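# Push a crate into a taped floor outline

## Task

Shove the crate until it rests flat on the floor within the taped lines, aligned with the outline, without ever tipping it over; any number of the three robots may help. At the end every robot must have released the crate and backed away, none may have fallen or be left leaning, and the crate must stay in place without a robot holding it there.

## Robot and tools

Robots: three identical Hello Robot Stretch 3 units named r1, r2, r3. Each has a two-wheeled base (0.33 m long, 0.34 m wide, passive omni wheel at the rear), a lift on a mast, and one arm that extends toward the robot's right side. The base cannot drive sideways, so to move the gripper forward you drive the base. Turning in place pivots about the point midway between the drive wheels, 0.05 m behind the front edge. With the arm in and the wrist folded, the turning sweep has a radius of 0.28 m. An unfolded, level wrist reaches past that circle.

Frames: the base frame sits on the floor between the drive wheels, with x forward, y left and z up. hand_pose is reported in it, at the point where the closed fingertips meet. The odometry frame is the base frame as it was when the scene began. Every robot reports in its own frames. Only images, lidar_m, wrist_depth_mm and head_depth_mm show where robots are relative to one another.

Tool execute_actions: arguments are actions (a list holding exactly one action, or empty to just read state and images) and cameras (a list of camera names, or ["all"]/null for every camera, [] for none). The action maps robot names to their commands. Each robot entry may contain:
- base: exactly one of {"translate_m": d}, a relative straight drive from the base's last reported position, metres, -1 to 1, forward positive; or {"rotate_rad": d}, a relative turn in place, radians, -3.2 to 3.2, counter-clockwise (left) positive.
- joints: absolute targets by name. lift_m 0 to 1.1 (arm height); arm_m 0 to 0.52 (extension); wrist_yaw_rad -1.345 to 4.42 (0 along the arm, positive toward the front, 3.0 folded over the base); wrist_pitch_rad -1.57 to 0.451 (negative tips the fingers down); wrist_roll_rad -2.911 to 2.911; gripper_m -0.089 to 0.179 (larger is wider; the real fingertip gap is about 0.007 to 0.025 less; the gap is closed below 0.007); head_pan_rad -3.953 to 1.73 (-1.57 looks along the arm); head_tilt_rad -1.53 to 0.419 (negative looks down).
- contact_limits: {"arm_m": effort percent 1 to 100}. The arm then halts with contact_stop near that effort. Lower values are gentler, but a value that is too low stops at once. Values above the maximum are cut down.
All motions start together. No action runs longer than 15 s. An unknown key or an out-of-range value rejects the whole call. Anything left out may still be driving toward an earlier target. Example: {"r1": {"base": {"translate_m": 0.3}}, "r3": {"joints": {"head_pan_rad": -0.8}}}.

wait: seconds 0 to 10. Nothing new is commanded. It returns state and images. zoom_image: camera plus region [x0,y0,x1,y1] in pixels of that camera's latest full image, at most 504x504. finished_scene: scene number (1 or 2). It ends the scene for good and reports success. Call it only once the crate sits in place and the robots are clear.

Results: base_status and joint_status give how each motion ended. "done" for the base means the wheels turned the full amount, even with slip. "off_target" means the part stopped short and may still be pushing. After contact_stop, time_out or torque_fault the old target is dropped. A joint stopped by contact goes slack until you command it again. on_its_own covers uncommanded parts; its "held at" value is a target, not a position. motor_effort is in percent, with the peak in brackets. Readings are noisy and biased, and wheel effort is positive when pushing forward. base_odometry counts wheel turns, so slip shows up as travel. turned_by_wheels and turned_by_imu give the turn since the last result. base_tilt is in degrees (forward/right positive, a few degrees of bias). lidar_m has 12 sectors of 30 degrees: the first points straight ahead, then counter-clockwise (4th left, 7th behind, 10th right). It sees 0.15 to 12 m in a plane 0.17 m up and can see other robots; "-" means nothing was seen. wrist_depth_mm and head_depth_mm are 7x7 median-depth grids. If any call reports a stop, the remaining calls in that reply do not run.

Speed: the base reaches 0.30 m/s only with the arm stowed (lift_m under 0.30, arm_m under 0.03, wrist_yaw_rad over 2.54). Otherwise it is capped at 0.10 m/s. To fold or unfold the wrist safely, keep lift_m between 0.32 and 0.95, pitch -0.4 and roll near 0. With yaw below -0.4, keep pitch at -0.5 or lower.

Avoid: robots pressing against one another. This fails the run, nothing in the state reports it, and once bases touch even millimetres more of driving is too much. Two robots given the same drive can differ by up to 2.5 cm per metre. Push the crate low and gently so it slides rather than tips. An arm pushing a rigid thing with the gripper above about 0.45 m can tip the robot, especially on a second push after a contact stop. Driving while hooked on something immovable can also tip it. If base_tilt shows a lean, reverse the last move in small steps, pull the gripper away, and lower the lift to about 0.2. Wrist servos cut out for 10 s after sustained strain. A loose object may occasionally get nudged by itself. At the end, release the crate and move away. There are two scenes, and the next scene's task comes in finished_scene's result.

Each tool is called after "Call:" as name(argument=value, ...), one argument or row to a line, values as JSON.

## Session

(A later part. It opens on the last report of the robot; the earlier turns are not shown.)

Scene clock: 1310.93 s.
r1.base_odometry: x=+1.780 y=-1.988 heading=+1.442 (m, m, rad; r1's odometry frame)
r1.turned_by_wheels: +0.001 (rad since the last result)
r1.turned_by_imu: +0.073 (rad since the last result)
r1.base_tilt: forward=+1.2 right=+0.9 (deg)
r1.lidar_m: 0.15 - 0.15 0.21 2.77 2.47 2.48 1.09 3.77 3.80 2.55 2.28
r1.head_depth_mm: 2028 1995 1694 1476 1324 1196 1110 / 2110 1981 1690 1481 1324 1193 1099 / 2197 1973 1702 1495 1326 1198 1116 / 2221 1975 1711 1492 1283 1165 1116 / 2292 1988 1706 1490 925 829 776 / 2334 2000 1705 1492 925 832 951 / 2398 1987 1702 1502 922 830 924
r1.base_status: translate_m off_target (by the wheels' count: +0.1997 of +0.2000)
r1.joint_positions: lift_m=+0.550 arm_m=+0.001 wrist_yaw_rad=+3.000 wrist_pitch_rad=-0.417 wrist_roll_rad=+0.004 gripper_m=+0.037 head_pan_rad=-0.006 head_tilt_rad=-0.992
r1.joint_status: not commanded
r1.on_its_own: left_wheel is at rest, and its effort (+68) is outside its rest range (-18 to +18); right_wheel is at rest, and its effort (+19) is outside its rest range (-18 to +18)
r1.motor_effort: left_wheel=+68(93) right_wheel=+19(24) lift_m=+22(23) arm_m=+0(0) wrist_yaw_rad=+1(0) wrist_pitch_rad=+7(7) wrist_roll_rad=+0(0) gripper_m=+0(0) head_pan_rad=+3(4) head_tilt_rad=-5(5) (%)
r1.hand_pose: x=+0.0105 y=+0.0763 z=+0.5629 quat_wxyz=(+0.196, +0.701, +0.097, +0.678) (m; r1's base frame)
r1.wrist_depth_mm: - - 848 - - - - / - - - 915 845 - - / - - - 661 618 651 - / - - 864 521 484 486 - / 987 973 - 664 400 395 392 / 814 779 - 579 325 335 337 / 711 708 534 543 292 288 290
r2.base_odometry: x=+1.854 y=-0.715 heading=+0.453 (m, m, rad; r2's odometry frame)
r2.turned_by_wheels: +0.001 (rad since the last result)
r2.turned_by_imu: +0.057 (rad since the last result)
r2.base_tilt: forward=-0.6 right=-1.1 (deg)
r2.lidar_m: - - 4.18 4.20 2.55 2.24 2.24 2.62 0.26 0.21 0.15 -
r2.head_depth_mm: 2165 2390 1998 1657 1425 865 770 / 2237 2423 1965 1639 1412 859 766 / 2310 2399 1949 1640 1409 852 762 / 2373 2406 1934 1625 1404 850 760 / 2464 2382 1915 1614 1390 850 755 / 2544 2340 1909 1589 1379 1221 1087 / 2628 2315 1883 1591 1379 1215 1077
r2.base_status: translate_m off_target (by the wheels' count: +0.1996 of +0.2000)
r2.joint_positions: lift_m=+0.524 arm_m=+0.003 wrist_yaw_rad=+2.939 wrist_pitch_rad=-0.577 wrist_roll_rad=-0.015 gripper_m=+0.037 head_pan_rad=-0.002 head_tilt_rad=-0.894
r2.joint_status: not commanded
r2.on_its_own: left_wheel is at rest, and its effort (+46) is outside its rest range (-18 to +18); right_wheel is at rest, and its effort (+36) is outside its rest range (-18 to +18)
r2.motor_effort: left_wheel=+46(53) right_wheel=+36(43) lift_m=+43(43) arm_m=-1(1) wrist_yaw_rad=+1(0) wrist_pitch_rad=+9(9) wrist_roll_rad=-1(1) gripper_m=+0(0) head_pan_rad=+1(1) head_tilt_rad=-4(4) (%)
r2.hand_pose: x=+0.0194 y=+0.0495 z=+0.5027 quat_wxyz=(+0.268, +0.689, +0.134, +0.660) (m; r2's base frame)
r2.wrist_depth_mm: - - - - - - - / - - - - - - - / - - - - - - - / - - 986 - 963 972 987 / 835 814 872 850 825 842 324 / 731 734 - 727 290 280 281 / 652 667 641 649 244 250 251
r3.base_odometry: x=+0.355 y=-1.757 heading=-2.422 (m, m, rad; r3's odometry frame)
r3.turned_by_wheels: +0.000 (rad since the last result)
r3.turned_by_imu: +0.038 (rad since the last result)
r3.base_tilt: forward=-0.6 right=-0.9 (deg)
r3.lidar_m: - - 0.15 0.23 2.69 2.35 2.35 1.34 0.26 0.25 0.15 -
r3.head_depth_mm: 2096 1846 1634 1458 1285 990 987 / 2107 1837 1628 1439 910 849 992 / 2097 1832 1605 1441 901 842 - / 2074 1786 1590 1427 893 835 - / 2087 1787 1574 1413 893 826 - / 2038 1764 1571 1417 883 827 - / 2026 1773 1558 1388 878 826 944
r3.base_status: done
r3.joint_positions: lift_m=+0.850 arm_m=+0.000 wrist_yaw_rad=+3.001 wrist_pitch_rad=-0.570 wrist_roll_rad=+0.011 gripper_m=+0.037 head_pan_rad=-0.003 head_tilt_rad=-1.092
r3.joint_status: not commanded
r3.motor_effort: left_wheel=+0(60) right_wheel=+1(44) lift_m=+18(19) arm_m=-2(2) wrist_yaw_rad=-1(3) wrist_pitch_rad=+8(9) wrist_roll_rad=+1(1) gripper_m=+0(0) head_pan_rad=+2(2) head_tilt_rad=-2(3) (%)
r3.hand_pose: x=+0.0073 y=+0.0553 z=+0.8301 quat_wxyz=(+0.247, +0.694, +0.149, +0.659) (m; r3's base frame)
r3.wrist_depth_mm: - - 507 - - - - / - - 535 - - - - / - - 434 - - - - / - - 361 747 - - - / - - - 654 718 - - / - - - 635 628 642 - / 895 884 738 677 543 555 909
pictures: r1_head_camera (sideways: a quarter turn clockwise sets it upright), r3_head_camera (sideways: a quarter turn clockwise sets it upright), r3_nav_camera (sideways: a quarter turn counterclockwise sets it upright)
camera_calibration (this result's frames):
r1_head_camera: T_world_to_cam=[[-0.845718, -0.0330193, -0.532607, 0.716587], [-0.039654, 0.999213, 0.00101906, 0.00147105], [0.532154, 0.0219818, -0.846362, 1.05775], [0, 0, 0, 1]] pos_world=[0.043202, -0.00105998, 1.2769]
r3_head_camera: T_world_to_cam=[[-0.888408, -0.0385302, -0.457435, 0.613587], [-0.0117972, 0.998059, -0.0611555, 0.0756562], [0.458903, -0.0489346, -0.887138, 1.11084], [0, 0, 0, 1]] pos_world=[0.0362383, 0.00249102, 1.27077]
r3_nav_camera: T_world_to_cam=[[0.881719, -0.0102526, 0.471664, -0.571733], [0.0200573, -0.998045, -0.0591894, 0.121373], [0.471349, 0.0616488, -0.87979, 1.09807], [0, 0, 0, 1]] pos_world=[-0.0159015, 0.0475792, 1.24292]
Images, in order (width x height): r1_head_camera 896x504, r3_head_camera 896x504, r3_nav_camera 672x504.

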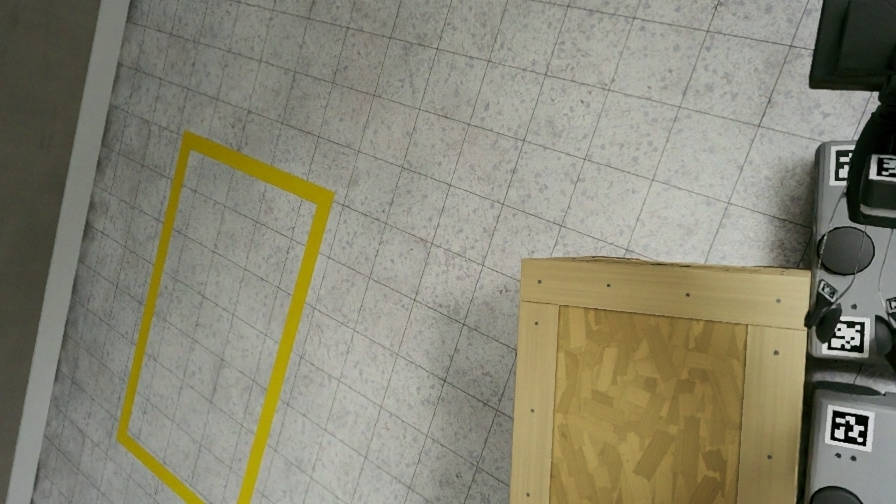

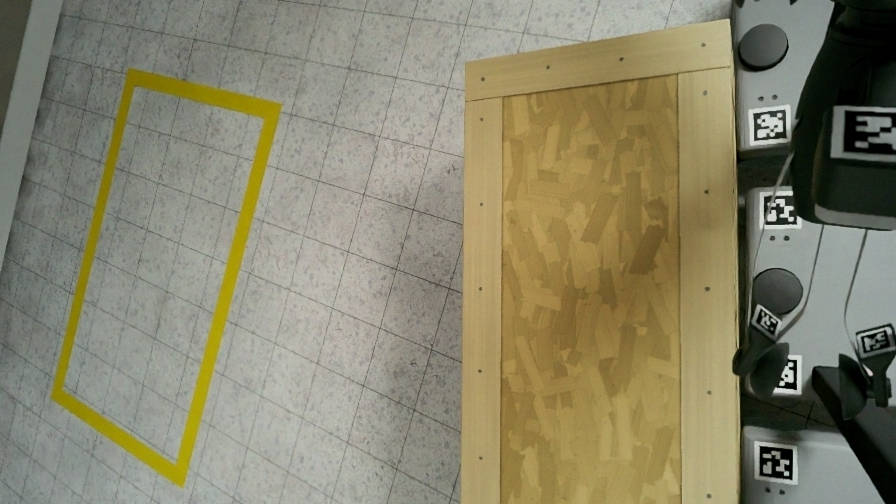

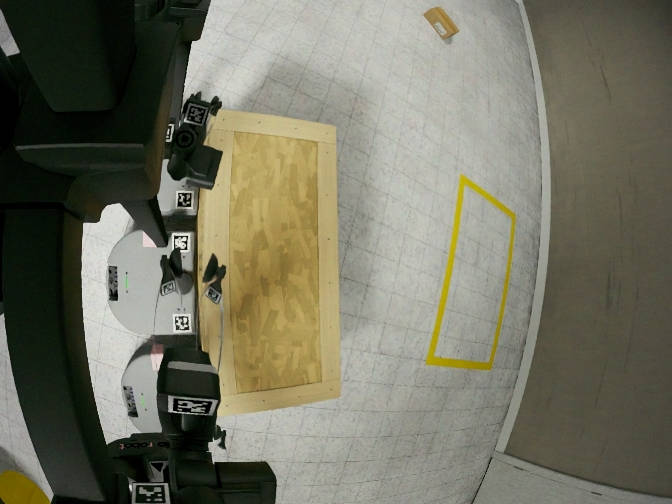

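Call:
execute_actions(
  actions=[
    {"r1":{"base":{"translate_m":0.15}},"r2":{"base":{"translate_m":0.4}},"r3":{"base":{"translate_m":0.4}}},
  ],
  cameras=["r1_head_camera","r3_nav_camera","r3_head_camera"],
)

Scene clock: 1363.10 s.
r1.base_odometry: x=+1.799 y=-1.839 heading=+1.442 (m, m, rad; r1's odometry frame)
r1.turned_by_wheels: +0.000 (rad since the last result)
r1.turned_by_imu: +0.017 (rad since the last result)
r1.base_tilt: forward=+1.2 right=+0.9 (deg)
r1.lidar_m: 0.16 - 0.15 0.37 2.90 2.61 2.62 1.22 3.83 3.82 2.37 2.14
r1.head_depth_mm: 1924 1979 1708 1482 1329 1191 1115 / 2005 1982 1706 1485 1331 1194 1091 / 2086 1985 1702 1490 1324 1198 1112 / 2169 1999 1700 1491 949 1143 1114 / 2208 1979 1694 1493 920 828 894 / 2264 1985 1696 1496 920 829 998 / 2327 1990 1709 1493 922 840 951
r1.base_status: done
r1.joint_positions: lift_m=+0.550 arm_m=+0.001 wrist_yaw_rad=+3.000 wrist_pitch_rad=-0.417 wrist_roll_rad=+0.004 gripper_m=+0.037 head_pan_rad=-0.006 head_tilt_rad=-0.992
r1.joint_status: not commanded
r1.motor_effort: left_wheel=+0(76) right_wheel=+0(38) lift_m=+22(23) arm_m=+0(0) wrist_yaw_rad=+1(1) wrist_pitch_rad=+7(7) wrist_roll_rad=+0(0) gripper_m=-1(0) head_pan_rad=+3(4) head_tilt_rad=-4(4) (%)
r1.hand_pose: x=+0.0105 y=+0.0763 z=+0.5629 quat_wxyz=(+0.196, +0.701, +0.097, +0.678) (m; r1's base frame)
r1.wrist_depth_mm: - - - - - - - / - - - 950 854 - - / - - - 670 614 605 - / - - 949 841 485 474 472 / 972 947 - 723 399 393 391 / 819 827 - 611 337 334 331 / 712 710 623 562 297 291 287
r2.base_odometry: x=+2.213 y=-0.540 heading=+0.454 (m, m, rad; r2's odometry frame)
r2.turned_by_wheels: +0.001 (rad since the last result)
r2.turned_by_imu: -0.111 (rad since the last result)
r2.base_tilt: forward=-0.7 right=-1.1 (deg)
r2.lidar_m: - - 4.14 4.12 3.01 2.49 2.46 2.73 0.26 0.21 0.15 -
r2.head_depth_mm: 2016 2287 1982 1664 1423 865 769 / 2027 2275 1968 1633 1419 860 766 / 2058 2325 1935 1635 1400 858 761 / 2093 2309 1938 1617 1397 856 761 / 2128 2343 1922 1605 1387 846 754 / 2195 2330 1897 1600 1385 1219 1087 / 2221 2310 1877 1586 1382 1207 1091
r2.base_status: translate_m off_target (by the wheels' count: +0.3997 of +0.4000)
r2.joint_positions: lift_m=+0.524 arm_m=+0.003 wrist_yaw_rad=+2.939 wrist_pitch_rad=-0.577 wrist_roll_rad=-0.015 gripper_m=+0.037 head_pan_rad=-0.002 head_tilt_rad=-0.894
r2.joint_status: not commanded
r2.on_its_own: left_wheel is at rest, and its effort (+48) is outside its rest range (-18 to +18); right_wheel is at rest, and its effort (+21) is outside its rest range (-18 to +18)
r2.motor_effort: left_wheel=+48(54) right_wheel=+21(52) lift_m=+43(43) arm_m=-1(1) wrist_yaw_rad=+0(1) wrist_pitch_rad=+9(10) wrist_roll_rad=+0(0) gripper_m=+0(0) head_pan_rad=+1(1) head_tilt_rad=-4(5) (%)
r2.hand_pose: x=+0.0194 y=+0.0495 z=+0.5028 quat_wxyz=(+0.268, +0.689, +0.134, +0.660) (m; r2's base frame)
r2.wrist_depth_mm: - - - - - - - / - - - - - - - / - - - - - - - / 969 - 945 994 - 995 991 / 829 824 857 851 852 842 322 / 722 725 - 725 286 281 279 / 650 648 643 651 243 249 253
r3.base_odometry: x=+0.055 y=-2.021 heading=-2.422 (m, m, rad; r3's odometry frame)
r3.turned_by_wheels: +0.000 (rad since the last result)
r3.turned_by_imu: -0.092 (rad since the last result)
r3.base_tilt: forward=-0.6 right=-0.8 (deg)
r3.lidar_m: - - 0.15 0.21 3.09 2.56 2.55 1.51 0.27 0.21 0.15 -
r3.head_depth_mm: 2024 1850 1626 1458 1284 997 982 / 2049 1831 1623 1447 909 839 994 / 2048 1822 1611 1438 902 837 - / 2062 1808 1599 1436 894 824 - / 2038 1790 1588 1418 890 823 - / 2046 1763 1571 1407 882 820 - / 2032 1761 1555 1390 876 815 946
r3.base_status: translate_m off_target (by the wheels' count: +0.3997 of +0.4000)
r3.joint_positions: lift_m=+0.850 arm_m=+0.000 wrist_yaw_rad=+3.000 wrist_pitch_rad=-0.570 wrist_roll_rad=+0.011 gripper_m=+0.037 head_pan_rad=-0.003 head_tilt_rad=-1.092
r3.joint_status: not commanded
r3.on_its_own: left_wheel is at rest, and its effort (+27) is outside its rest range (-18 to +18); right_wheel is at rest, and its effort (+28) is outside its rest range (-18 to +18)
r3.motor_effort: left_wheel=+27(66) right_wheel=+28(57) lift_m=+18(21) arm_m=-2(2) wrist_yaw_rad=-1(3) wrist_pitch_rad=+8(9) wrist_roll_rad=+1(1) gripper_m=+0(0) head_pan_rad=+1(1) head_tilt_rad=-2(3) (%)
r3.hand_pose: x=+0.0073 y=+0.0553 z=+0.8301 quat_wxyz=(+0.247, +0.694, +0.149, +0.659) (m; r3's base frame)
r3.wrist_depth_mm: - - 505 - - - - / - - 535 - - - - / - - 464 - - - - / - - 367 764 - - - / - - - 686 704 - - / - - - 640 625 649 - / 873 889 761 619 541 558 914
pictures: r1_head_camera (sideways: a quarter turn clockwise sets it upright), r3_head_camera (sideways: a quarter turn clockwise sets it upright), r3_nav_camera (sideways: a quarter turn counterclockwise sets it upright)
camera_calibration (this result's frames):
r1_head_camera: T_world_to_cam=[[-0.845718, -0.0330194, -0.532607, 0.716587], [-0.039654, 0.999213, 0.00101906, 0.00147105], [0.532154, 0.0219818, -0.846362, 1.05775], [0, 0, 0, 1]] pos_world=[0.043202, -0.00105998, 1.2769]
r3_head_camera: T_world_to_cam=[[-0.88852, -0.0385402, -0.457216, 0.613302], [-0.0118239, 0.998058, -0.0611518, 0.0756515], [0.458685, -0.0489285, -0.887251, 1.11099], [0, 0, 0, 1]] pos_world=[0.0362306, 0.0024914, 1.27077]
r3_nav_camera: T_world_to_cam=[[0.881835, -0.0102427, 0.471447, -0.571451], [0.0200544, -0.998045, -0.0591952, 0.121381], [0.471131, 0.061655, -0.879906, 1.09822], [0, 0, 0, 1]] pos_world=[-0.0159166, 0.047579, 1.24293]
Images, in order (width x height): r1_head_camera 896x504, r3_head_camera 896x504, r3_nav_camera 672x504.

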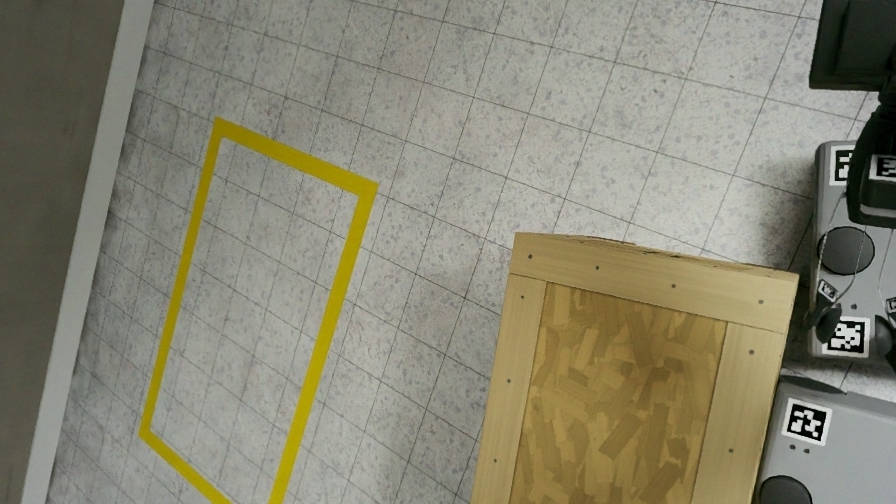

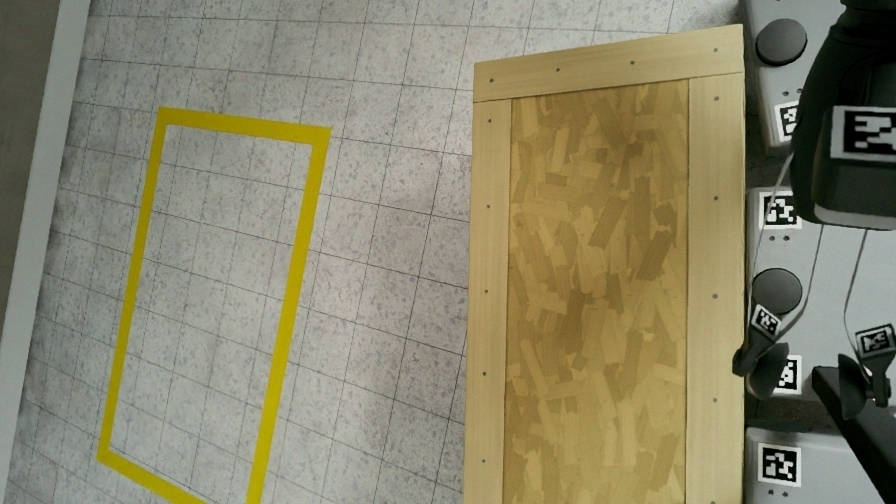

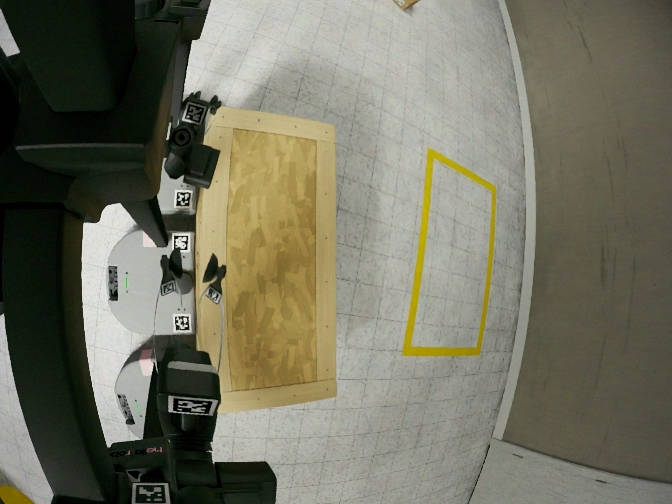

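Call:
execute_actions(
  actions=[
    {"r1":{"base":{"rotate_rad":-0.1}},"r2":{"base":{"translate_m":-0.005}},"r3":{"base":{"translate_m":-0.005}}},
  ],
  cameras=[],
)

Call:
execute_actions(
  actions=[
    {"r1":{"base":{"translate_m":0.35}},"r2":{"base":{"translate_m":0.35}},"r3":{"base":{"translate_m":0.35}}},
  ],
  cameras=["r1_head_camera","r3_nav_camera","r3_head_camera"],
)

Scene clock: 1403.07 s.
r1.base_odometry: x=+1.799 y=-1.839 heading=+1.342 (m, m, rad; r1's odometry frame)
r1.turned_by_wheels: -0.100 (rad since the last result)
r1.turned_by_imu: -0.102 (rad since the last result)
r1.base_tilt: forward=+1.3 right=+0.9 (deg)
r1.lidar_m: 0.17 0.15 0.15 0.28 3.06 2.61 2.60 1.22 3.83 3.81 2.48 2.15
r1.head_depth_mm: 1916 1983 1701 1486 1325 1192 1111 / 1966 1979 1698 1484 1319 1194 1096 / 2027 1989 1701 1493 1324 1193 1113 / 2074 1982 1706 1494 1283 1178 1111 / 2170 1987 1703 1493 922 826 785 / 2188 1981 1700 1488 923 830 985 / 2234 1995 1712 1493 922 830 941
r1.base_status: done
r1.joint_positions: lift_m=+0.550 arm_m=+0.001 wrist_yaw_rad=+3.000 wrist_pitch_rad=-0.417 wrist_roll_rad=+0.004 gripper_m=+0.037 head_pan_rad=-0.006 head_tilt_rad=-0.992
r1.joint_status: not commanded
r1.motor_effort: left_wheel=+4(8) right_wheel=-3(6) lift_m=+22(23) arm_m=+0(0) wrist_yaw_rad=+2(1) wrist_pitch_rad=+7(7) wrist_roll_rad=+0(0) gripper_m=-1(0) head_pan_rad=+3(3) head_tilt_rad=-4(4) (%)
r1.hand_pose: x=+0.0105 y=+0.0763 z=+0.5629 quat_wxyz=(+0.196, +0.701, +0.097, +0.678) (m; r1's base frame)
r1.wrist_depth_mm: - - - - - - - / - - - 940 843 - - / - - - 703 606 617 - / - - 855 753 477 478 492 / 973 996 - 699 409 396 392 / 812 805 - 599 326 336 333 / 694 696 551 549 292 291 290
r2.base_odometry: x=+2.209 y=-0.542 heading=+0.454 (m, m, rad; r2's odometry frame)
r2.turned_by_wheels: +0.000 (rad since the last result)
r2.turned_by_imu: -0.002 (rad since the last result)
r2.base_tilt: forward=-0.7 right=-1.1 (deg)
r2.lidar_m: - - 4.13 4.12 3.00 2.48 2.46 2.75 0.26 0.23 0.15 -
r2.head_depth_mm: 1983 2256 1979 1653 1424 863 770 / 2037 2277 1963 1647 1414 859 765 / 2059 2316 1927 1640 1404 855 762 / 2102 2302 1949 1618 1398 852 757 / 2157 2363 1925 1613 1388 843 754 / 2195 2339 1895 1606 1384 1221 1082 / 2232 2345 1898 1595 1375 1208 1078
r2.base_status: done
r2.joint_positions: lift_m=+0.524 arm_m=+0.003 wrist_yaw_rad=+2.939 wrist_pitch_rad=-0.577 wrist_roll_rad=-0.015 gripper_m=+0.037 head_pan_rad=-0.002 head_tilt_rad=-0.894
r2.joint_status: not commanded
r2.motor_effort: left_wheel=+0(43) right_wheel=-1(20) lift_m=+43(43) arm_m=-1(1) wrist_yaw_rad=+0(0) wrist_pitch_rad=+9(9) wrist_roll_rad=+0(1) gripper_m=+1(0) head_pan_rad=+1(1) head_tilt_rad=-5(4) (%)
r2.hand_pose: x=+0.0194 y=+0.0495 z=+0.5028 quat_wxyz=(+0.268, +0.689, +0.134, +0.660) (m; r2's base frame)
r2.wrist_depth_mm: - - - - - - - / - - - - - - - / - - - - - - - / 982 - 973 986 982 972 - / 855 801 858 835 835 838 318 / 720 726 - 726 289 280 281 / 650 657 659 641 244 251 249
r3.base_odometry: x=+0.059 y=-2.018 heading=-2.422 (m, m, rad; r3's odometry frame)
r3.turned_by_wheels: +0.000 (rad since the last result)
r3.turned_by_imu: -0.001 (rad since the last result)
r3.base_tilt: forward=-0.7 right=-0.7 (deg)
r3.lidar_m: - - 0.15 0.23 3.09 2.55 2.54 1.51 0.26 0.23 0.15 -
r3.head_depth_mm: 2008 1861 1643 1469 1293 1015 977 / 2050 1837 1612 1448 909 850 995 / 2041 1813 1605 1435 903 842 - / 2055 1812 1579 1433 896 834 - / 2055 1783 1574 1419 891 824 - / 2023 1773 1571 1399 883 828 - / 2014 1748 1581 1405 877 824 942
r3.base_status: done
r3.joint_positions: lift_m=+0.850 arm_m=+0.000 wrist_yaw_rad=+3.000 wrist_pitch_rad=-0.570 wrist_roll_rad=+0.011 gripper_m=+0.037 head_pan_rad=-0.003 head_tilt_rad=-1.092
r3.joint_status: not commanded
r3.motor_effort: left_wheel=+0(23) right_wheel=+1(27) lift_m=+18(18) arm_m=-1(2) wrist_yaw_rad=+1(1) wrist_pitch_rad=+8(8) wrist_roll_rad=+1(1) gripper_m=+0(0) head_pan_rad=+1(2) head_tilt_rad=-2(2) (%)
r3.hand_pose: x=+0.0073 y=+0.0553 z=+0.8301 quat_wxyz=(+0.247, +0.694, +0.149, +0.659) (m; r3's base frame)
r3.wrist_depth_mm: - - 509 - - - - / - - 538 - - - - / - - 472 - - - - / - - 362 756 - - - / - - - 693 705 - - / - - - 647 627 631 - / 863 884 740 660 541 551 902
pictures: none
No camera images: the call's "cameras" was empty. Leave "cameras" out to get every camera's image.

Scene clock: 1407.83 s.
r1.base_odometry: x=+1.878 y=-1.498 heading=+1.343 (m, m, rad; r1's odometry frame)
r1.turned_by_wheels: +0.001 (rad since the last result)
r1.turned_by_imu: +0.052 (rad since the last result)
r1.base_tilt: forward=+1.2 right=+0.9 (deg)
r1.lidar_m: 0.16 - 0.15 0.21 3.35 2.94 2.94 1.52 3.90 3.49 2.05 1.82
r1.head_depth_mm: 1614 1863 1705 1488 1330 1192 1109 / 1674 1892 1694 1494 1327 1195 1097 / 1738 1948 1691 1490 1327 1196 1113 / 1799 1971 1699 1482 1285 1163 1112 / 1858 1996 1711 1497 923 827 779 / 1947 1989 1705 1503 922 832 951 / 2023 1983 1711 1494 926 828 923
r1.base_status: translate_m off_target (by the wheels' count: +0.3498 of +0.3500)
r1.joint_positions: lift_m=+0.550 arm_m=+0.001 wrist_yaw_rad=+3.000 wrist_pitch_rad=-0.417 wrist_roll_rad=+0.004 gripper_m=+0.037 head_pan_rad=-0.005 head_tilt_rad=-0.993
r1.joint_status: not commanded
r1.on_its_own: left_wheel is at rest, and its effort (+70) is outside its rest range (-18 to +18)
r1.motor_effort: left_wheel=+70(79) right_wheel=+2(35) lift_m=+23(22) arm_m=+0(0) wrist_yaw_rad=+0(1) wrist_pitch_rad=+7(7) wrist_roll_rad=+0(0) gripper_m=+0(0) head_pan_rad=+3(4) head_tilt_rad=-4(4) (%)
r1.hand_pose: x=+0.0105 y=+0.0763 z=+0.5630 quat_wxyz=(+0.195, +0.701, +0.097, +0.678) (m; r1's base frame)
r1.wrist_depth_mm: - - 865 - - - - / - - - 962 858 - - / - - - 657 608 647 - / - - 873 526 488 474 - / - 993 - 660 404 394 389 / 822 798 - 580 325 333 332 / 699 695 531 559 292 289 289
r2.base_odometry: x=+2.523 y=-0.388 heading=+0.454 (m, m, rad; r2's odometry frame)
r2.turned_by_wheels: +0.000 (rad since the last result)
r2.turned_by_imu: +0.079 (rad since the last result)
r2.base_tilt: forward=-0.7 right=-1.1 (deg)
r2.lidar_m: - - 4.04 4.06 3.17 2.73 2.72 1.98 0.25 0.21 0.15 -
r2.head_depth_mm: 1744 2018 1972 1659 1427 862 769 / 1793 2106 1959 1640 1409 863 766 / 1838 2160 1946 1634 1412 858 764 / 1894 2189 1947 1611 1398 848 758 / 1945 2221 1927 1611 1397 846 755 / 2007 2243 1914 1594 1381 1221 1084 / 2051 2243 1886 1604 1372 1206 1079
r2.base_status: translate_m off_target (by the wheels' count: +0.3497 of +0.3500)
r2.joint_positions: lift_m=+0.524 arm_m=+0.003 wrist_yaw_rad=+2.939 wrist_pitch_rad=-0.577 wrist_roll_rad=-0.015 gripper_m=+0.037 head_pan_rad=-0.002 head_tilt_rad=-0.894
r2.joint_status: not commanded
r2.on_its_own: left_wheel is at rest, and its effort (+41) is outside its rest range (-18 to +18); right_wheel is at rest, and its effort (+34) is outside its rest range (-18 to +18)
r2.motor_effort: left_wheel=+41(52) right_wheel=+34(54) lift_m=+43(43) arm_m=-1(1) wrist_yaw_rad=+1(0) wrist_pitch_rad=+9(9) wrist_roll_rad=-1(0) gripper_m=+0(0) head_pan_rad=+1(1) head_tilt_rad=-4(5) (%)
r2.hand_pose: x=+0.0194 y=+0.0496 z=+0.5028 quat_wxyz=(+0.268, +0.689, +0.134, +0.660) (m; r2's base frame)
r2.wrist_depth_mm: - - - - - - - / - - - - - - - / - - - - - - - / 978 - 974 - 986 971 - / 837 828 854 848 844 838 320 / 738 724 - 728 288 280 279 / 643 642 644 650 243 251 251
r3.base_odometry: x=-0.204 y=-2.248 heading=-2.421 (m, m, rad; r3's odometry frame)
r3.turned_by_wheels: +0.000 (rad since the last result)
r3.turned_by_imu: +0.079 (rad since the last result)
r3.base_tilt: forward=-0.7 right=-0.9 (deg)
r3.lidar_m: - - 0.15 0.21 3.25 2.84 2.85 1.72 0.26 0.21 0.15 -
r3.head_depth_mm: 1771 1849 1646 1454 1284 862 987 / 1799 1854 1618 1449 909 841 994 / 1890 1817 1615 1439 904 832 - / 1930 1800 1588 1435 896 824 - / 1947 1777 1587 1425 889 825 - / 1967 1771 1574 1414 886 823 - / 1979 1773 1557 1401 880 814 943
r3.base_status: translate_m off_target (by the wheels' count: +0.3497 of +0.3500)
r3.joint_positions: lift_m=+0.850 arm_m=+0.000 wrist_yaw_rad=+3.000 wrist_pitch_rad=-0.570 wrist_roll_rad=+0.011 gripper_m=+0.037 head_pan_rad=-0.003 head_tilt_rad=-1.092
r3.joint_status: not commanded
r3.on_its_own: left_wheel is at rest, and its effort (+28) is outside its rest range (-18 to +18); right_wheel is at rest, and its effort (+23) is outside its rest range (-18 to +18)
r3.motor_effort: left_wheel=+28(60) right_wheel=+23(49) lift_m=+18(18) arm_m=-1(2) wrist_yaw_rad=+1(3) wrist_pitch_rad=+8(8) wrist_roll_rad=+1(1) gripper_m=+0(1) head_pan_rad=+2(2) head_tilt_rad=-2(2) (%)
r3.hand_pose: x=+0.0073 y=+0.0553 z=+0.8301 quat_wxyz=(+0.247, +0.694, +0.149, +0.659) (m; r3's base frame)
r3.wrist_depth_mm: - - 497 - - - - / - - 532 - - - - / - - 600 - - - - / - - 358 - - - - / - - - 670 709 - - / - - - 630 629 638 - / 895 877 736 622 546 546 912
pictures: r1_head_camera (sideways: a quarter turn clockwise sets it upright), r3_head_camera (sideways: a quarter turn clockwise sets it upright), r3_nav_camera (sideways: a quarter turn counterclockwise sets it upright)
camera_calibration (this result's frames):
r1_head_camera: T_world_to_cam=[[-0.84588, -0.0330872, -0.532346, 0.716248], [-0.039735, 0.99921, 0.001033, 0.00145339], [0.531892, 0.0220266, -0.846526, 1.05797], [0, 0, 0, 1]] pos_world=[0.0431944, -0.00105692, 1.27689]
r3_head_camera: T_world_to_cam=[[-0.888237, -0.038541, -0.457766, 0.614017], [-0.0117859, 0.998058, -0.0611611, 0.0756635], [0.459234, -0.0489304, -0.886967, 1.11062], [0, 0, 0, 1]] pos_world=[0.0362499, 0.00249133, 1.27079]
r3_nav_camera: T_world_to_cam=[[0.881543, -0.0102419, 0.471993, -0.572161], [0.0200909, -0.998045, -0.0591807, 0.121362], [0.471676, 0.0616531, -0.879614, 1.09784], [0, 0, 0, 1]] pos_world=[-0.0158801, 0.0475789, 1.24292]
Images, in order (width x height): r1_head_camera 896x504, r3_head_camera 896x504, r3_nav_camera 672x504.

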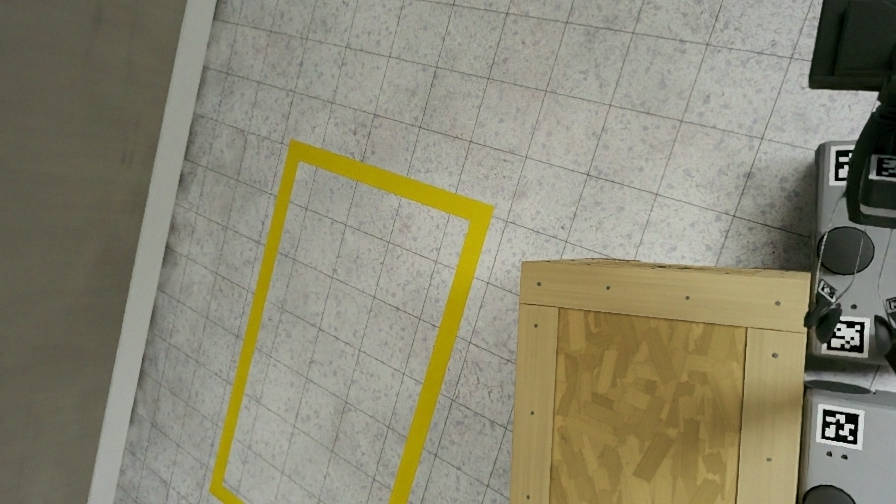

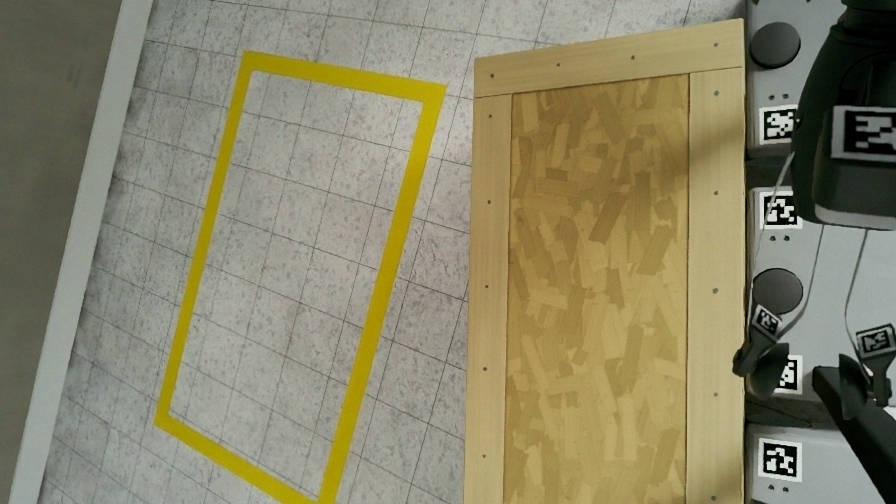

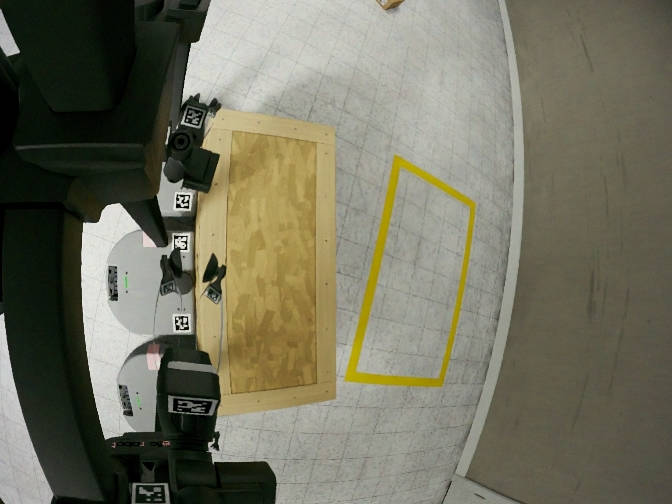

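Call:
execute_actions(
  actions=[
    {"r1":{"base":{"translate_m":0.22}},"r2":{"base":{"translate_m":0.33}},"r3":{"base":{"translate_m":0.33}}},
  ],
  cameras=["r1_head_camera","r3_nav_camera","r3_head_camera"],
)

Scene clock: 1448.40 s.
r1.base_odometry: x=+1.928 y=-1.284 heading=+1.343 (m, m, rad; r1's odometry frame)
r1.turned_by_wheels: +0.000 (rad since the last result)
r1.turned_by_imu: +0.042 (rad since the last result)
r1.base_tilt: forward=+1.2 right=+0.8 (deg)
r1.lidar_m: 0.16 - 0.15 0.30 3.50 3.12 1.77 1.72 3.98 2.91 1.78 1.62
r1.head_depth_mm: 1428 1693 1703 1474 1331 1189 1110 / 1481 1769 1712 1491 1326 1198 1100 / 1554 1849 1711 1487 1333 1193 1116 / 1616 1888 1698 1488 966 1156 1113 / 1684 1937 1701 1495 923 829 780 / 1782 1989 1715 1491 923 830 982 / 1856 1990 1710 1499 920 829 939
r1.base_status: done
r1.joint_positions: lift_m=+0.550 arm_m=+0.001 wrist_yaw_rad=+3.000 wrist_pitch_rad=-0.417 wrist_roll_rad=+0.004 gripper_m=+0.037 head_pan_rad=-0.005 head_tilt_rad=-0.993
r1.joint_status: not commanded
r1.motor_effort: left_wheel=+0(79) right_wheel=+0(14) lift_m=+22(23) arm_m=+0(0) wrist_yaw_rad=+1(0) wrist_pitch_rad=+7(7) wrist_roll_rad=+0(0) gripper_m=+0(0) head_pan_rad=+3(3) head_tilt_rad=-5(4) (%)
r1.hand_pose: x=+0.0105 y=+0.0763 z=+0.5629 quat_wxyz=(+0.196, +0.701, +0.097, +0.678) (m; r1's base frame)
r1.wrist_depth_mm: - - - - - - - / - - - - 858 - - / - - - 728 616 614 - / - - 852 810 481 488 494 / 954 964 - 657 401 391 392 / 827 818 - 592 325 336 331 / 701 716 562 549 290 293 288
r2.base_odometry: x=+2.819 y=-0.244 heading=+0.455 (m, m, rad; r2's odometry frame)
r2.turned_by_wheels: +0.001 (rad since the last result)
r2.turned_by_imu: -0.015 (rad since the last result)
r2.base_tilt: forward=-0.7 right=-1.2 (deg)
r2.lidar_m: - - 3.98 3.99 3.44 2.95 2.95 2.15 0.25 0.21 0.15 -
r2.head_depth_mm: 1551 1796 1966 1660 1420 867 771 / 1585 1846 1956 1646 1416 858 767 / 1636 1915 1956 1643 1409 855 762 / 1681 1967 1935 1626 1390 852 761 / 1712 2045 1915 1610 1397 850 756 / 1777 2118 1906 1594 1377 1222 1084 / 1814 2132 1867 1591 1369 1212 1084
r2.base_status: translate_m off_target (by the wheels' count: +0.3297 of +0.3300)
r2.joint_positions: lift_m=+0.524 arm_m=+0.003 wrist_yaw_rad=+2.939 wrist_pitch_rad=-0.577 wrist_roll_rad=-0.015 gripper_m=+0.037 head_pan_rad=-0.002 head_tilt_rad=-0.894
r2.joint_status: not commanded
r2.on_its_own: left_wheel is at rest, and its effort (+49) is outside its rest range (-18 to +18); right_wheel is at rest, and its effort (+28) is outside its rest range (-18 to +18)
r2.motor_effort: left_wheel=+49(50) right_wheel=+28(43) lift_m=+43(43) arm_m=-1(1) wrist_yaw_rad=+0(1) wrist_pitch_rad=+9(9) wrist_roll_rad=+0(1) gripper_m=+0(1) head_pan_rad=+1(1) head_tilt_rad=-4(4) (%)
r2.hand_pose: x=+0.0194 y=+0.0495 z=+0.5027 quat_wxyz=(+0.268, +0.689, +0.134, +0.659) (m; r2's base frame)
r2.wrist_depth_mm: - - - - - - - / - - - - - - - / - - - - - - - / 987 - 990 - 996 987 954 / 855 817 886 830 831 833 321 / 734 734 - 743 287 280 278 / 639 653 647 640 243 251 251
r3.base_odometry: x=-0.452 y=-2.466 heading=-2.422 (m, m, rad; r3's odometry frame)
r3.turned_by_wheels: -0.001 (rad since the last result)
r3.turned_by_imu: -0.014 (rad since the last result)
r3.base_tilt: forward=-0.6 right=-0.8 (deg)
r3.lidar_m: - - 0.15 0.21 3.56 3.06 3.06 1.92 0.26 0.21 0.15 -
r3.head_depth_mm: 1581 1789 1636 1460 1291 863 984 / 1632 1799 1618 1451 911 838 991 / 1660 1818 1601 1442 902 835 - / 1723 1803 1605 1438 895 821 - / 1785 1788 1580 1424 889 825 - / 1825 1767 1569 1408 886 820 - / 1891 1780 1568 1405 878 812 942
r3.base_status: translate_m off_target (by the wheels' count: +0.3298 of +0.3300)
r3.joint_positions: lift_m=+0.850 arm_m=+0.000 wrist_yaw_rad=+3.001 wrist_pitch_rad=-0.570 wrist_roll_rad=+0.011 gripper_m=+0.037 head_pan_rad=-0.003 head_tilt_rad=-1.092
r3.joint_status: not commanded
r3.on_its_own: right_wheel is at rest, and its effort (+31) is outside its rest range (-18 to +18)
r3.motor_effort: left_wheel=+11(60) right_wheel=+31(52) lift_m=+18(19) arm_m=-1(1) wrist_yaw_rad=+0(2) wrist_pitch_rad=+8(9) wrist_roll_rad=+1(1) gripper_m=-1(0) head_pan_rad=+2(1) head_tilt_rad=-3(2) (%)
r3.hand_pose: x=+0.0072 y=+0.0553 z=+0.8301 quat_wxyz=(+0.247, +0.694, +0.150, +0.659) (m; r3's base frame)
r3.wrist_depth_mm: - - 508 - - - - / - - 525 - - - - / - - 609 - - - - / - - 357 - - - - / - - - 657 728 - - / - - - 637 632 640 - / 889 891 741 616 543 550 893
pictures: r1_head_camera (sideways: a quarter turn clockwise sets it upright), r3_head_camera (sideways: a quarter turn clockwise sets it upright), r3_nav_camera (sideways: a quarter turn counterclockwise sets it upright)
camera_calibration (this result's frames):
r1_head_camera: T_world_to_cam=[[-0.845898, -0.0330872, -0.532317, 0.71621], [-0.039735, 0.99921, 0.00103458, 0.00145133], [0.531862, 0.0220267, -0.846545, 1.05799], [0, 0, 0, 1]] pos_world=[0.0431935, -0.00105691, 1.27689]
r3_head_camera: T_world_to_cam=[[-0.888197, -0.0385414, -0.457843, 0.614118], [-0.0117809, 0.998058, -0.0611625, 0.0756652], [0.459312, -0.0489305, -0.886927, 1.11057], [0, 0, 0, 1]] pos_world=[0.0362526, 0.00249133, 1.27079]
r3_nav_camera: T_world_to_cam=[[0.881502, -0.0102414, 0.47207, -0.57226], [0.0200964, -0.998045, -0.0591787, 0.121359], [0.471753, 0.061653, -0.879573, 1.09779], [0, 0, 0, 1]] pos_world=[-0.0158749, 0.0475789, 1.24291]
Images, in order (width x height): r1_head_camera 896x504, r3_head_camera 896x504, r3_nav_camera 672x504.

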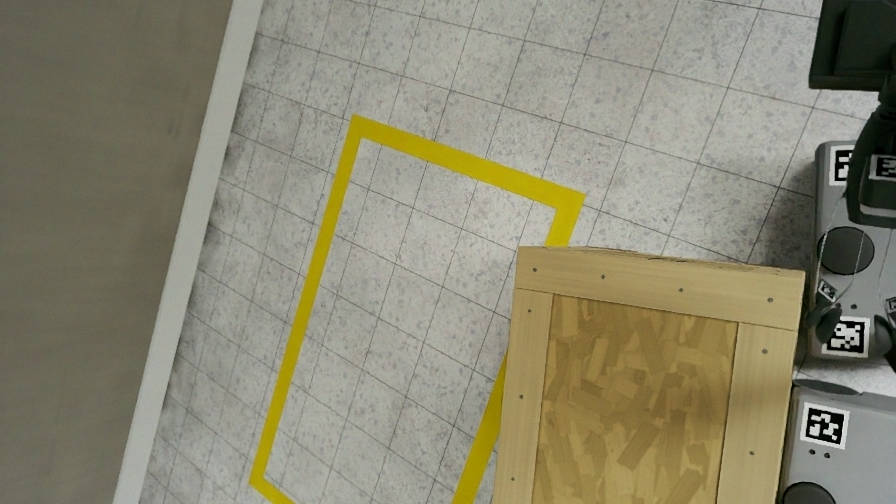

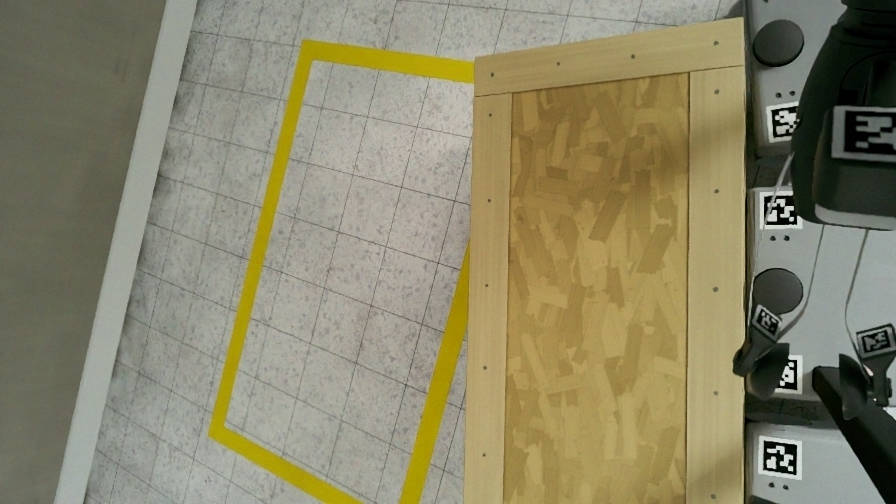

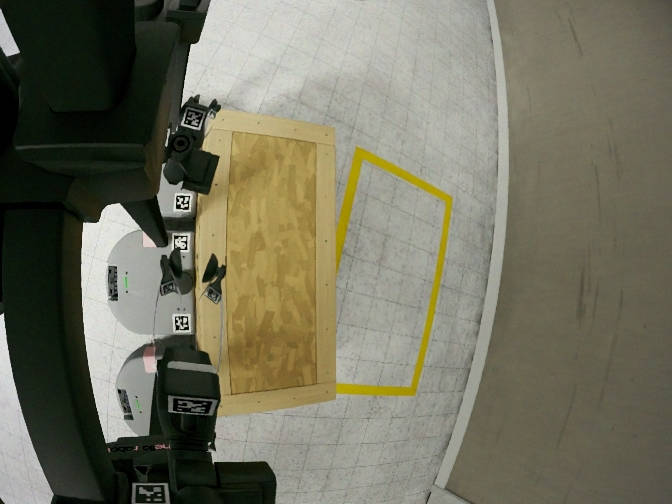

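Call:
execute_actions(
  actions=[
    {"r1":{"base":{"rotate_rad":-0.05}},"r2":{"base":{"translate_m":-0.005}},"r3":{"base":{"translate_m":-0.005}}},
  ],
  cameras=[],
)

Call:
execute_actions(
  actions=[
    {"r1":{"base":{"translate_m":0.22}},"r2":{"base":{"translate_m":0.38}},"r3":{"base":{"translate_m":0.38}}},
  ],
  cameras=["r1_head_camera","r3_nav_camera","r3_head_camera"],
)

Scene clock: 1461.07 s.
r1.base_odometry: x=+1.928 y=-1.284 heading=+1.293 (m, m, rad; r1's odometry frame)
r1.turned_by_wheels: -0.050 (rad since the last result)
r1.turned_by_imu: -0.051 (rad since the last result)
r1.base_tilt: forward=+1.2 right=+0.9 (deg)
r1.lidar_m: 0.15 - 0.15 0.23 3.57 3.12 3.12 1.71 3.97 3.13 1.83 1.61
r1.head_depth_mm: 1442 1695 1702 1486 1323 1193 1111 / 1473 1754 1702 1487 1323 1193 1101 / 1530 1831 1699 1483 1333 1194 1117 / 1595 1871 1703 1484 1281 1160 1111 / 1650 1901 1700 1490 922 831 778 / 1717 1934 1698 1494 921 827 965 / 1803 1986 1698 1498 920 830 935
r1.base_status: done
r1.joint_positions: lift_m=+0.550 arm_m=+0.001 wrist_yaw_rad=+3.000 wrist_pitch_rad=-0.417 wrist_roll_rad=+0.004 gripper_m=+0.037 head_pan_rad=-0.005 head_tilt_rad=-0.993
r1.joint_status: not commanded
r1.motor_effort: left_wheel=+3(7) right_wheel=-3(6) lift_m=+23(23) arm_m=+0(0) wrist_yaw_rad=+1(1) wrist_pitch_rad=+7(7) wrist_roll_rad=+0(0) gripper_m=-1(0) head_pan_rad=+3(4) head_tilt_rad=-4(4) (%)
r1.hand_pose: x=+0.0105 y=+0.0763 z=+0.5629 quat_wxyz=(+0.196, +0.701, +0.097, +0.678) (m; r1's base frame)
r1.wrist_depth_mm: - - 898 - - - - / - - - 947 866 - - / - - - 707 629 623 - / - - 890 568 484 477 - / 961 954 - 675 407 398 386 / 815 787 - 570 324 336 332 / 705 706 543 549 294 291 288
r2.base_odometry: x=+2.814 y=-0.246 heading=+0.455 (m, m, rad; r2's odometry frame)
r2.turned_by_wheels: +0.000 (rad since the last result)
r2.turned_by_imu: -0.002 (rad since the last result)
r2.base_tilt: forward=-0.6 right=-1.1 (deg)
r2.lidar_m: - - 3.99 3.99 3.43 2.94 2.94 2.14 0.25 0.23 0.15 -
r2.head_depth_mm: 1548 1816 1973 1653 1418 864 770 / 1599 1860 1979 1639 1412 858 766 / 1635 1928 1941 1634 1401 854 761 / 1682 2005 1938 1623 1402 851 758 / 1730 2041 1907 1633 1387 848 756 / 1783 2116 1900 1601 1389 1217 1083 / 1823 2128 1904 1598 1369 1212 1083
r2.base_status: done
r2.joint_positions: lift_m=+0.524 arm_m=+0.003 wrist_yaw_rad=+2.939 wrist_pitch_rad=-0.577 wrist_roll_rad=-0.015 gripper_m=+0.037 head_pan_rad=-0.002 head_tilt_rad=-0.894
r2.joint_status: not commanded
r2.motor_effort: left_wheel=+0(43) right_wheel=-1(27) lift_m=+43(43) arm_m=-1(1) wrist_yaw_rad=+0(0) wrist_pitch_rad=+9(9) wrist_roll_rad=+0(1) gripper_m=+0(1) head_pan_rad=+1(1) head_tilt_rad=-4(4) (%)
r2.hand_pose: x=+0.0194 y=+0.0495 z=+0.5027 quat_wxyz=(+0.268, +0.689, +0.134, +0.659) (m; r2's base frame)
r2.wrist_depth_mm: - - - - - - - / - - - - - - - / - - - - - - - / 977 - 969 - 967 957 966 / 850 812 869 847 852 848 319 / 727 724 - 721 286 279 281 / 644 647 649 649 244 251 252
r3.base_odometry: x=-0.448 y=-2.463 heading=-2.422 (m, m, rad; r3's odometry frame)
r3.turned_by_wheels: +0.000 (rad since the last result)
r3.turned_by_imu: +0.000 (rad since the last result)
r3.base_tilt: forward=-0.8 right=-0.9 (deg)
r3.lidar_m: - - 0.15 0.22 3.53 3.06 3.06 1.92 0.26 0.23 0.15 -
r3.head_depth_mm: 1579 1781 1642 1465 1280 897 979 / 1614 1819 1622 1450 909 850 993 / 1662 1822 1609 1445 904 843 - / 1724 1810 1606 1430 893 833 - / 1781 1780 1577 1407 892 826 - / 1822 1790 1570 1397 884 831 - / 1871 1750 1569 1405 875 823 943
r3.base_status: done
r3.joint_positions: lift_m=+0.850 arm_m=+0.000 wrist_yaw_rad=+3.001 wrist_pitch_rad=-0.570 wrist_roll_rad=+0.011 gripper_m=+0.037 head_pan_rad=-0.003 head_tilt_rad=-1.092
r3.joint_status: not commanded
r3.motor_effort: left_wheel=+0(10) right_wheel=+1(28) lift_m=+18(18) arm_m=-1(2) wrist_yaw_rad=+0(2) wrist_pitch_rad=+8(8) wrist_roll_rad=+1(1) gripper_m=+0(0) head_pan_rad=+3(2) head_tilt_rad=-3(3) (%)
r3.hand_pose: x=+0.0072 y=+0.0553 z=+0.8301 quat_wxyz=(+0.247, +0.694, +0.150, +0.659) (m; r3's base frame)
r3.wrist_depth_mm: - - 504 - - - - / - - 526 - - - - / - - 603 - - - - / - - 353 - - - - / - - - 661 717 - - / - - - 645 633 634 - / 865 874 746 674 542 551 901
pictures: none
No camera images: the call's "cameras" was empty. Leave "cameras" out to get every camera's image.

Scene clock: 1467.40 s.
r1.base_odometry: x=+1.988 y=-1.072 heading=+1.293 (m, m, rad; r1's odometry frame)
r1.turned_by_wheels: +0.000 (rad since the last result)
r1.turned_by_imu: +0.035 (rad since the last result)
r1.base_tilt: forward=+1.1 right=+1.0 (deg)
r1.lidar_m: 0.15 - 0.15 0.34 3.72 3.33 1.96 1.91 4.05 2.59 1.55 1.41
r1.head_depth_mm: 1243 1469 1660 1500 1323 1196 1115 / 1293 1535 1699 1498 1329 1193 1100 / 1345 1617 1706 1497 1329 1195 1118 / 1400 1695 1702 1491 965 1162 1118 / 1461 1765 1710 1496 923 825 782 / 1524 1851 1700 1493 919 828 982 / 1591 1893 1714 1494 924 832 947
r1.base_status: done
r1.joint_positions: lift_m=+0.550 arm_m=+0.001 wrist_yaw_rad=+3.000 wrist_pitch_rad=-0.417 wrist_roll_rad=+0.004 gripper_m=+0.037 head_pan_rad=-0.005 head_tilt_rad=-0.993
r1.joint_status: not commanded
r1.motor_effort: left_wheel=-1(80) right_wheel=+0(33) lift_m=+22(23) arm_m=+0(0) wrist_yaw_rad=-1(1) wrist_pitch_rad=+7(6) wrist_roll_rad=+0(0) gripper_m=-1(0) head_pan_rad=+3(2) head_tilt_rad=-4(4) (%)
r1.hand_pose: x=+0.0105 y=+0.0763 z=+0.5630 quat_wxyz=(+0.195, +0.701, +0.097, +0.678) (m; r1's base frame)
r1.wrist_depth_mm: - - - - - - - / - - - 951 883 - - / - - - 704 615 606 - / - - 891 715 474 488 492 / 962 936 - 710 405 393 389 / 834 812 - 598 327 332 333 / 692 698 581 554 291 288 290
r2.base_odometry: x=+3.155 y=-0.079 heading=+0.456 (m, m, rad; r2's odometry frame)
r2.turned_by_wheels: +0.001 (rad since the last result)
r2.turned_by_imu: -0.038 (rad since the last result)
r2.base_tilt: forward=-0.6 right=-1.1 (deg)
r2.lidar_m: - - 3.95 3.91 3.81 3.18 3.17 2.34 0.25 0.21 0.15 -
r2.head_depth_mm: 1347 1567 1836 1658 1422 864 769 / 1393 1623 1860 1637 1407 862 766 / 1417 1652 1888 1648 1412 855 764 / 1448 1691 1889 1630 1394 850 759 / 1478 1737 1920 1614 1387 844 754 / 1506 1783 1895 1597 1377 1215 1071 / 1548 1851 1885 1586 1380 1214 1078
r2.base_status: translate_m off_target (by the wheels' count: +0.3797 of +0.3800)
r2.joint_positions: lift_m=+0.524 arm_m=+0.003 wrist_yaw_rad=+2.939 wrist_pitch_rad=-0.577 wrist_roll_rad=-0.015 gripper_m=+0.037 head_pan_rad=-0.002 head_tilt_rad=-0.894
r2.joint_status: not commanded
r2.on_its_own: left_wheel is at rest, and its effort (+47) is outside its rest range (-18 to +18)
r2.motor_effort: left_wheel=+47(55) right_wheel=+15(53) lift_m=+43(43) arm_m=-1(1) wrist_yaw_rad=+0(1) wrist_pitch_rad=+9(9) wrist_roll_rad=+0(0) gripper_m=+0(0) head_pan_rad=+1(1) head_tilt_rad=-4(4) (%)
r2.hand_pose: x=+0.0194 y=+0.0495 z=+0.5027 quat_wxyz=(+0.268, +0.689, +0.134, +0.659) (m; r2's base frame)
r2.wrist_depth_mm: - - - - - - - / - - - - - - - / - - - - - - - / 988 - 987 973 993 955 983 / 827 826 865 833 834 825 321 / 740 734 - 739 289 280 280 / 653 641 640 364 245 251 250
r3.base_odometry: x=-0.734 y=-2.713 heading=-2.422 (m, m, rad; r3's odometry frame)
r3.turned_by_wheels: +0.000 (rad since the last result)
r3.turned_by_imu: -0.037 (rad since the last result)
r3.base_tilt: forward=-0.8 right=-0.8 (deg)
r3.lidar_m: - - 0.15 0.21 3.90 3.28 3.28 2.12 0.27 0.21 0.15 -
r3.head_depth_mm: 1373 1651 1632 1452 1278 863 980 / 1404 1710 1631 1449 909 838 995 / 1441 1720 1615 1447 906 832 - / 1482 1724 1592 1434 897 824 - / 1523 1751 1587 1422 891 823 - / 1558 1754 1548 1412 889 819 - / 1601 1754 1550 1394 880 813 947
r3.base_status: translate_m off_target (by the wheels' count: +0.3797 of +0.3800)
r3.joint_positions: lift_m=+0.850 arm_m=+0.000 wrist_yaw_rad=+3.001 wrist_pitch_rad=-0.570 wrist_roll_rad=+0.011 gripper_m=+0.037 head_pan_rad=-0.003 head_tilt_rad=-1.092
r3.joint_status: not commanded
r3.on_its_own: left_wheel is at rest, and its effort (+28) is outside its rest range (-18 to +18); right_wheel is at rest, and its effort (+26) is outside its rest range (-18 to +18)
r3.motor_effort: left_wheel=+28(70) right_wheel=+26(57) lift_m=+18(20) arm_m=-2(1) wrist_yaw_rad=+0(2) wrist_pitch_rad=+8(10) wrist_roll_rad=+1(1) gripper_m=-1(0) head_pan_rad=+3(1) head_tilt_rad=-2(2) (%)
r3.hand_pose: x=+0.0073 y=+0.0553 z=+0.8301 quat_wxyz=(+0.247, +0.694, +0.149, +0.659) (m; r3's base frame)
r3.wrist_depth_mm: - - 509 - - - - / - - 529 - - - - / - - 607 - - - - / - - 353 - - - - / - - - 653 707 - - / - - - 642 635 632 - / 872 884 731 630 545 545 929
pictures: r1_head_camera (sideways: a quarter turn clockwise sets it upright), r3_head_camera (sideways: a quarter turn clockwise sets it upright), r3_nav_camera (sideways: a quarter turn counterclockwise sets it upright)
camera_calibration (this result's frames):
r1_head_camera: T_world_to_cam=[[-0.845903, -0.0330872, -0.53231, 0.716201], [-0.039735, 0.99921, 0.00103493, 0.00145088], [0.531855, 0.0220268, -0.846549, 1.058], [0, 0, 0, 1]] pos_world=[0.0431933, -0.00105691, 1.27688]
r3_head_camera: T_world_to_cam=[[-0.888307, -0.0385622, -0.457628, 0.613839], [-0.0118194, 0.998058, -0.0611588, 0.0756607], [0.459098, -0.0489189, -0.887038, 1.11071], [0, 0, 0, 1]] pos_world=[0.036245, 0.00249207, 1.27078]
r3_nav_camera: T_world_to_cam=[[0.881616, -0.0102208, 0.471856, -0.571983], [0.0201058, -0.998045, -0.0591843, 0.121366], [0.471538, 0.061665, -0.879687, 1.09794], [0, 0, 0, 1]] pos_world=[-0.0158903, 0.0475784, 1.24292]
Images, in order (width x height): r1_head_camera 896x504, r3_head_camera 896x504, r3_nav_camera 672x504.

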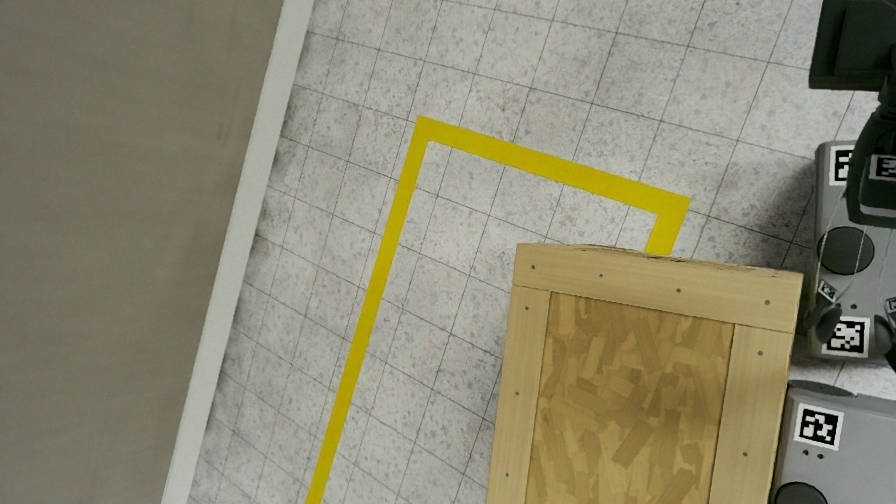

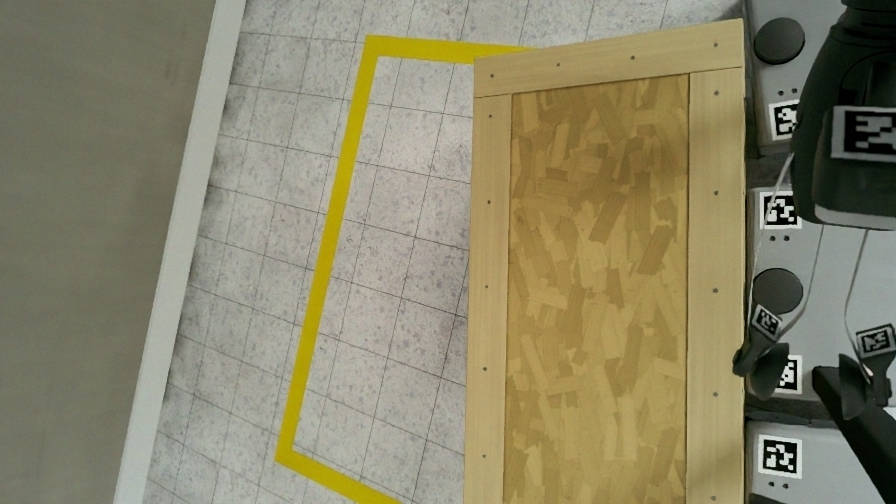

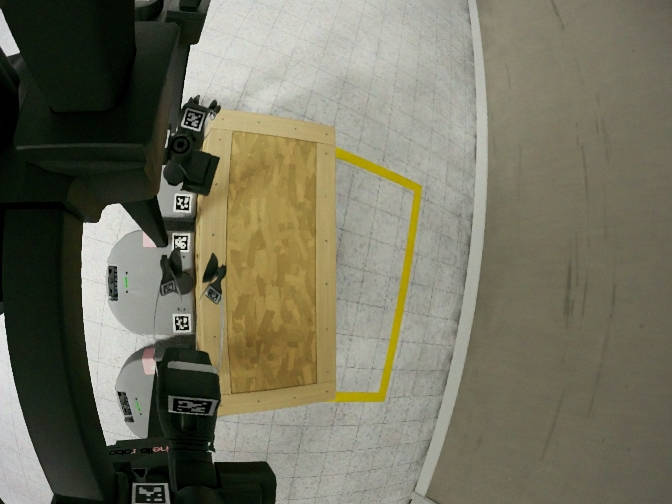

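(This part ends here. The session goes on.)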